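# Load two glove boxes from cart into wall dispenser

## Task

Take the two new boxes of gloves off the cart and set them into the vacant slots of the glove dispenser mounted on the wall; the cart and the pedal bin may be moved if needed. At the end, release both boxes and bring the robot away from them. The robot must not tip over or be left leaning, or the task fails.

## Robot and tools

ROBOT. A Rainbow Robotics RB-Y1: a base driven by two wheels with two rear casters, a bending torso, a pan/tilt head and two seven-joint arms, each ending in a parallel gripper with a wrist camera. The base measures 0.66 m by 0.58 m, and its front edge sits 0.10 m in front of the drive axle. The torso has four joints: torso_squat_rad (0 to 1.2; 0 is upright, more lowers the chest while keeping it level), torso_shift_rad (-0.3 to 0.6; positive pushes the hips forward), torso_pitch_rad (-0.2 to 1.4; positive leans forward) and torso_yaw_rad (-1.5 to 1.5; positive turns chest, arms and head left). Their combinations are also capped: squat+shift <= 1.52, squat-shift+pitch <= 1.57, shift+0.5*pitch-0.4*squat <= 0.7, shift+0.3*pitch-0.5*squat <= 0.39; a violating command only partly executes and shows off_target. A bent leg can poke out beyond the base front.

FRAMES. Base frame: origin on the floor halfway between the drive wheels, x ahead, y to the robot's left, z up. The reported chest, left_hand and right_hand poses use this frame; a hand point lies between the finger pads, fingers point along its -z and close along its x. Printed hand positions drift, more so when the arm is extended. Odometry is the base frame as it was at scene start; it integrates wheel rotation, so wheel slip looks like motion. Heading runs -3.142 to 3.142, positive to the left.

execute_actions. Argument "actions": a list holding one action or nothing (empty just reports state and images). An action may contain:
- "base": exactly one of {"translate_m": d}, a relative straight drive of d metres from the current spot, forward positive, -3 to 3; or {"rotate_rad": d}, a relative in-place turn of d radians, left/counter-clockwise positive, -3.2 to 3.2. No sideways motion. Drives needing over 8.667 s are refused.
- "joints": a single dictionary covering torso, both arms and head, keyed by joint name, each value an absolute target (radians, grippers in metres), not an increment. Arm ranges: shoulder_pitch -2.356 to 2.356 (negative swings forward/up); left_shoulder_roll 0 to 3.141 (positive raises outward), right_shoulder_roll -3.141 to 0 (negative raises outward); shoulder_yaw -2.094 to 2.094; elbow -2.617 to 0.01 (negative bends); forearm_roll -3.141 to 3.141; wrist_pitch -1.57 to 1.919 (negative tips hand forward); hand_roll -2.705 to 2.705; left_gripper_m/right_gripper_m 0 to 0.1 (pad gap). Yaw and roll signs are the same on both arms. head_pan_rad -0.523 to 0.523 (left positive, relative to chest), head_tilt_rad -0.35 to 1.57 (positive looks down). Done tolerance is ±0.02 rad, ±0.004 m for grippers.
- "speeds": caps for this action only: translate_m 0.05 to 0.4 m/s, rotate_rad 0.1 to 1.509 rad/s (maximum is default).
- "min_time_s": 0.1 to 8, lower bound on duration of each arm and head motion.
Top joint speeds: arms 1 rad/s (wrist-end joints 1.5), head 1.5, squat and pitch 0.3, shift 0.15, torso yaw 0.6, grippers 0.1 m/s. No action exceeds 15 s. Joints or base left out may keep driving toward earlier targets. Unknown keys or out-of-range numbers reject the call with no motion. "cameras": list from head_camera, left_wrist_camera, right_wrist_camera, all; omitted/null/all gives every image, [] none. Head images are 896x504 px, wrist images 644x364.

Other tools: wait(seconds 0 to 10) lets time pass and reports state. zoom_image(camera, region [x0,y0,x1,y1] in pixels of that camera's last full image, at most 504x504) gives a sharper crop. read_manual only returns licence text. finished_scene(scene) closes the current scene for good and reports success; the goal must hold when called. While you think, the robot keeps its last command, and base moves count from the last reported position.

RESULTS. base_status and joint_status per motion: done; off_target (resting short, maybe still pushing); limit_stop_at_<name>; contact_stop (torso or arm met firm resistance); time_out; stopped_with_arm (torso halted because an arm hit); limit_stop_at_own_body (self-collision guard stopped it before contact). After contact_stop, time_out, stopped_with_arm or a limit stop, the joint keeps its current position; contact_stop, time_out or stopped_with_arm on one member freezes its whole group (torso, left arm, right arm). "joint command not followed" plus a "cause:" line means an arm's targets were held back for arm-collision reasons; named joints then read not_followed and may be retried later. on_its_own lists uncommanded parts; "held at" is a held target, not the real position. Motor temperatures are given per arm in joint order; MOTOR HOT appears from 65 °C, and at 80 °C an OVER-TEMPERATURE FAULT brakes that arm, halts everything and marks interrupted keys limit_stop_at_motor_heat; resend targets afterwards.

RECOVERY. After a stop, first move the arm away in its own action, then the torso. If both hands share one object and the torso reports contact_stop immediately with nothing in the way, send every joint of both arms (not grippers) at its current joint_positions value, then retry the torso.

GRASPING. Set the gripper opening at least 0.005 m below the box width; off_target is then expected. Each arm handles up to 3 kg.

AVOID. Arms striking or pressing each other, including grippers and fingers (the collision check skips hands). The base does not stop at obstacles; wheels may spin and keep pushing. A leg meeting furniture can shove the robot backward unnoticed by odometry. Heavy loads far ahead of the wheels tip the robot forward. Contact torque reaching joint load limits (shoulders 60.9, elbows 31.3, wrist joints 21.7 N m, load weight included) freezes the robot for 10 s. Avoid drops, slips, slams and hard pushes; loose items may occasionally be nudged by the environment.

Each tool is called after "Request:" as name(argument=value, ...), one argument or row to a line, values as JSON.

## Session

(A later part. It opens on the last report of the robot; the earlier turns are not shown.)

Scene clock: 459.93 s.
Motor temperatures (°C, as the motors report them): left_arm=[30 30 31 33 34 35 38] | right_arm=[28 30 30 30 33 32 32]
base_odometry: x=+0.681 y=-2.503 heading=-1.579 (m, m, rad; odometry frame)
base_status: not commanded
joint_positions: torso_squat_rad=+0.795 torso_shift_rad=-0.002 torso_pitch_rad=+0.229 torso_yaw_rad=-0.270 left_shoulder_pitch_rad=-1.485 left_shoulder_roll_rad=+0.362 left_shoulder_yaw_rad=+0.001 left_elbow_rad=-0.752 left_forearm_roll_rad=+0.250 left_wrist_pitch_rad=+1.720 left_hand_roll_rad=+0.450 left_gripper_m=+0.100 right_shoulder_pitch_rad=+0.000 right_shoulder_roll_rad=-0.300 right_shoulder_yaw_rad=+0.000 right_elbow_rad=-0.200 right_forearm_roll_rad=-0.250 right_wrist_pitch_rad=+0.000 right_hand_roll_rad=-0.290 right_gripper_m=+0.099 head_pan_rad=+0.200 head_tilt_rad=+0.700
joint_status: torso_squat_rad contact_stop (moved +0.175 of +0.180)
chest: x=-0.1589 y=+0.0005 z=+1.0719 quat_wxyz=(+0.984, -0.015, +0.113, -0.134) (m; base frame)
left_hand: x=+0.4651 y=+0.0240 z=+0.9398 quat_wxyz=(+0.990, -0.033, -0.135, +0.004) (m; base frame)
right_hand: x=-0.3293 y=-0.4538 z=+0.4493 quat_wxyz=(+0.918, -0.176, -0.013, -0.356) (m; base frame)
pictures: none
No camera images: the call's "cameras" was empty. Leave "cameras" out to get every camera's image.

Request:
execute_actions(
  actions=[
    {"joints":{"torso_squat_rad":0.4,"left_shoulder_pitch_rad":-1.48,"left_shoulder_roll_rad":0.36,"left_elbow_rad":-0.75,"left_wrist_pitch_rad":1.72}},
  ],
  cameras=[],
)

Request:
execute_actions(
  actions=[
    {"base":{"translate_m":-0.6}},
  ],
  cameras=[],
)

Request:
execute_actions(
  actions=[
    {"joints":{"torso_yaw_rad":0,"torso_pitch_rad":0,"left_shoulder_pitch_rad":0,"left_shoulder_roll_rad":0.3,"left_elbow_rad":-0.2,"left_wrist_pitch_rad":0,"head_pan_rad":0,"head_tilt_rad":0.45}},
  ],
  cameras=["head_camera"],
)

Request:
zoom_image(
  camera="head_camera",
  region=[330, 180, 630, 380],
)

Scene clock: 473.43 s.
Motor temperatures (°C, as the motors report them): left_arm=[30 30 31 33 34 35 38] | right_arm=[28 30 30 30 33 32 32]
base_odometry: x=+0.681 y=-2.503 heading=-1.579 (m, m, rad; odometry frame)
base_status: not commanded
joint_positions: torso_squat_rad=+0.400 torso_shift_rad=-0.002 torso_pitch_rad=+0.231 torso_yaw_rad=-0.270 left_shoulder_pitch_rad=-1.481 left_shoulder_roll_rad=+0.360 left_shoulder_yaw_rad=+0.001 left_elbow_rad=-0.750 left_forearm_roll_rad=+0.250 left_wrist_pitch_rad=+1.720 left_hand_roll_rad=+0.450 left_gripper_m=+0.100 right_shoulder_pitch_rad=+0.000 right_shoulder_roll_rad=-0.300 right_shoulder_yaw_rad=+0.000 right_elbow_rad=-0.200 right_forearm_roll_rad=-0.250 right_wrist_pitch_rad=+0.000 right_hand_roll_rad=-0.290 right_gripper_m=+0.099 head_pan_rad=+0.200 head_tilt_rad=+0.700
joint_status: all done
chest: x=-0.1582 y=+0.0007 z=+1.2264 quat_wxyz=(+0.984, -0.016, +0.114, -0.134) (m; base frame)
left_hand: x=+0.4644 y=+0.0246 z=+1.0899 quat_wxyz=(+0.991, -0.032, -0.131, +0.004) (m; base frame)
right_hand: x=-0.3298 y=-0.4536 z=+0.6042 quat_wxyz=(+0.918, -0.176, -0.012, -0.356) (m; base frame)
pictures: none
No camera images: the call's "cameras" was empty. Leave "cameras" out to get every camera's image.

Scene clock: 476.83 s.
Motor temperatures (°C, as the motors report them): left_arm=[30 30 31 33 34 35 38] | right_arm=[28 30 30 30 33 32 32]
base_odometry: x=+0.686 y=-1.903 heading=-1.580 (m, m, rad; odometry frame)
base_status: done
joint_positions: torso_squat_rad=+0.400 torso_shift_rad=-0.002 torso_pitch_rad=+0.231 torso_yaw_rad=-0.270 left_shoulder_pitch_rad=-1.480 left_shoulder_roll_rad=+0.360 left_shoulder_yaw_rad=+0.001 left_elbow_rad=-0.750 left_forearm_roll_rad=+0.250 left_wrist_pitch_rad=+1.720 left_hand_roll_rad=+0.450 left_gripper_m=+0.100 right_shoulder_pitch_rad=+0.000 right_shoulder_roll_rad=-0.300 right_shoulder_yaw_rad=+0.000 right_elbow_rad=-0.200 right_forearm_roll_rad=-0.250 right_wrist_pitch_rad=+0.000 right_hand_roll_rad=-0.290 right_gripper_m=+0.099 head_pan_rad=+0.200 head_tilt_rad=+0.700
joint_status: not commanded
chest: x=-0.1583 y=+0.0007 z=+1.2265 quat_wxyz=(+0.984, -0.016, +0.114, -0.134) (m; base frame)
left_hand: x=+0.4643 y=+0.0245 z=+1.0899 quat_wxyz=(+0.991, -0.032, -0.131, +0.004) (m; base frame)
right_hand: x=-0.3298 y=-0.4536 z=+0.6042 quat_wxyz=(+0.918, -0.176, -0.012, -0.356) (m; base frame)
pictures: none
No camera images: the call's "cameras" was empty. Leave "cameras" out to get every camera's image.

Scene clock: 479.30 s.
Motor temperatures (°C, as the motors report them): left_arm=[30 30 31 33 34 35 38] | right_arm=[28 30 30 30 33 32 32]
base_odometry: x=+0.686 y=-1.903 heading=-1.580 (m, m, rad; odometry frame)
base_status: not commanded
joint_positions: torso_squat_rad=+0.400 torso_shift_rad=-0.002 torso_pitch_rad=+0.000 torso_yaw_rad=+0.000 left_shoulder_pitch_rad=+0.000 left_shoulder_roll_rad=+0.300 left_shoulder_yaw_rad=+0.001 left_elbow_rad=-0.200 left_forearm_roll_rad=+0.250 left_wrist_pitch_rad=+0.000 left_hand_roll_rad=+0.450 left_gripper_m=+0.100 right_shoulder_pitch_rad=+0.000 right_shoulder_roll_rad=-0.300 right_shoulder_yaw_rad=+0.000 right_elbow_rad=-0.200 right_forearm_roll_rad=-0.250 right_wrist_pitch_rad=+0.000 right_hand_roll_rad=-0.290 right_gripper_m=+0.099 head_pan_rad=+0.000 head_tilt_rad=+0.450
joint_status: all done
chest: x=-0.2290 y=+0.0007 z=+1.2347 quat_wxyz=(+1.000, +0.000, +0.000, +0.000) (m; base frame)
left_hand: x=-0.1321 y=+0.4451 z=+0.5895 quat_wxyz=(+0.929, +0.106, -0.143, +0.324) (m; base frame)
right_hand: x=-0.1317 y=-0.4438 z=+0.5897 quat_wxyz=(+0.952, -0.117, -0.135, -0.248) (m; base frame)
pictures: head_camera
camera_calibration (this result's frames):
head_camera: T_world_to_cam=[[-0.0483548, -0.998647, 0.0191563, -0.0381246], [-0.458778, 0.00517008, -0.888536, 1.24652], [0.887234, -0.0517535, -0.458407, 0.784837], [0, 0, 0, 1]] pos_world=[-0.1263, -0.00389961, 1.46809]
Images, in order (width x height): head_camera 896x504.

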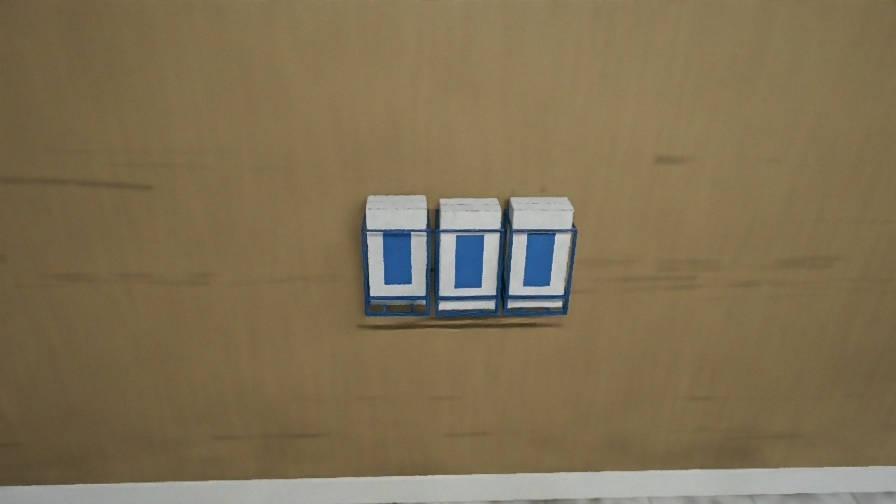

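Region (330, 180, 630, 380) of head_camera's 896x504 image, scaled by 1.680, with more detail than that image has.

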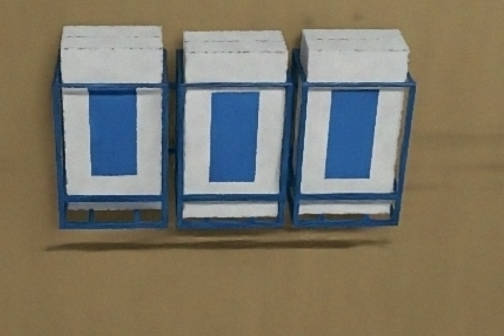

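Request:
finished_scene(
  scene=2,
)

The scene is finished: the task was done.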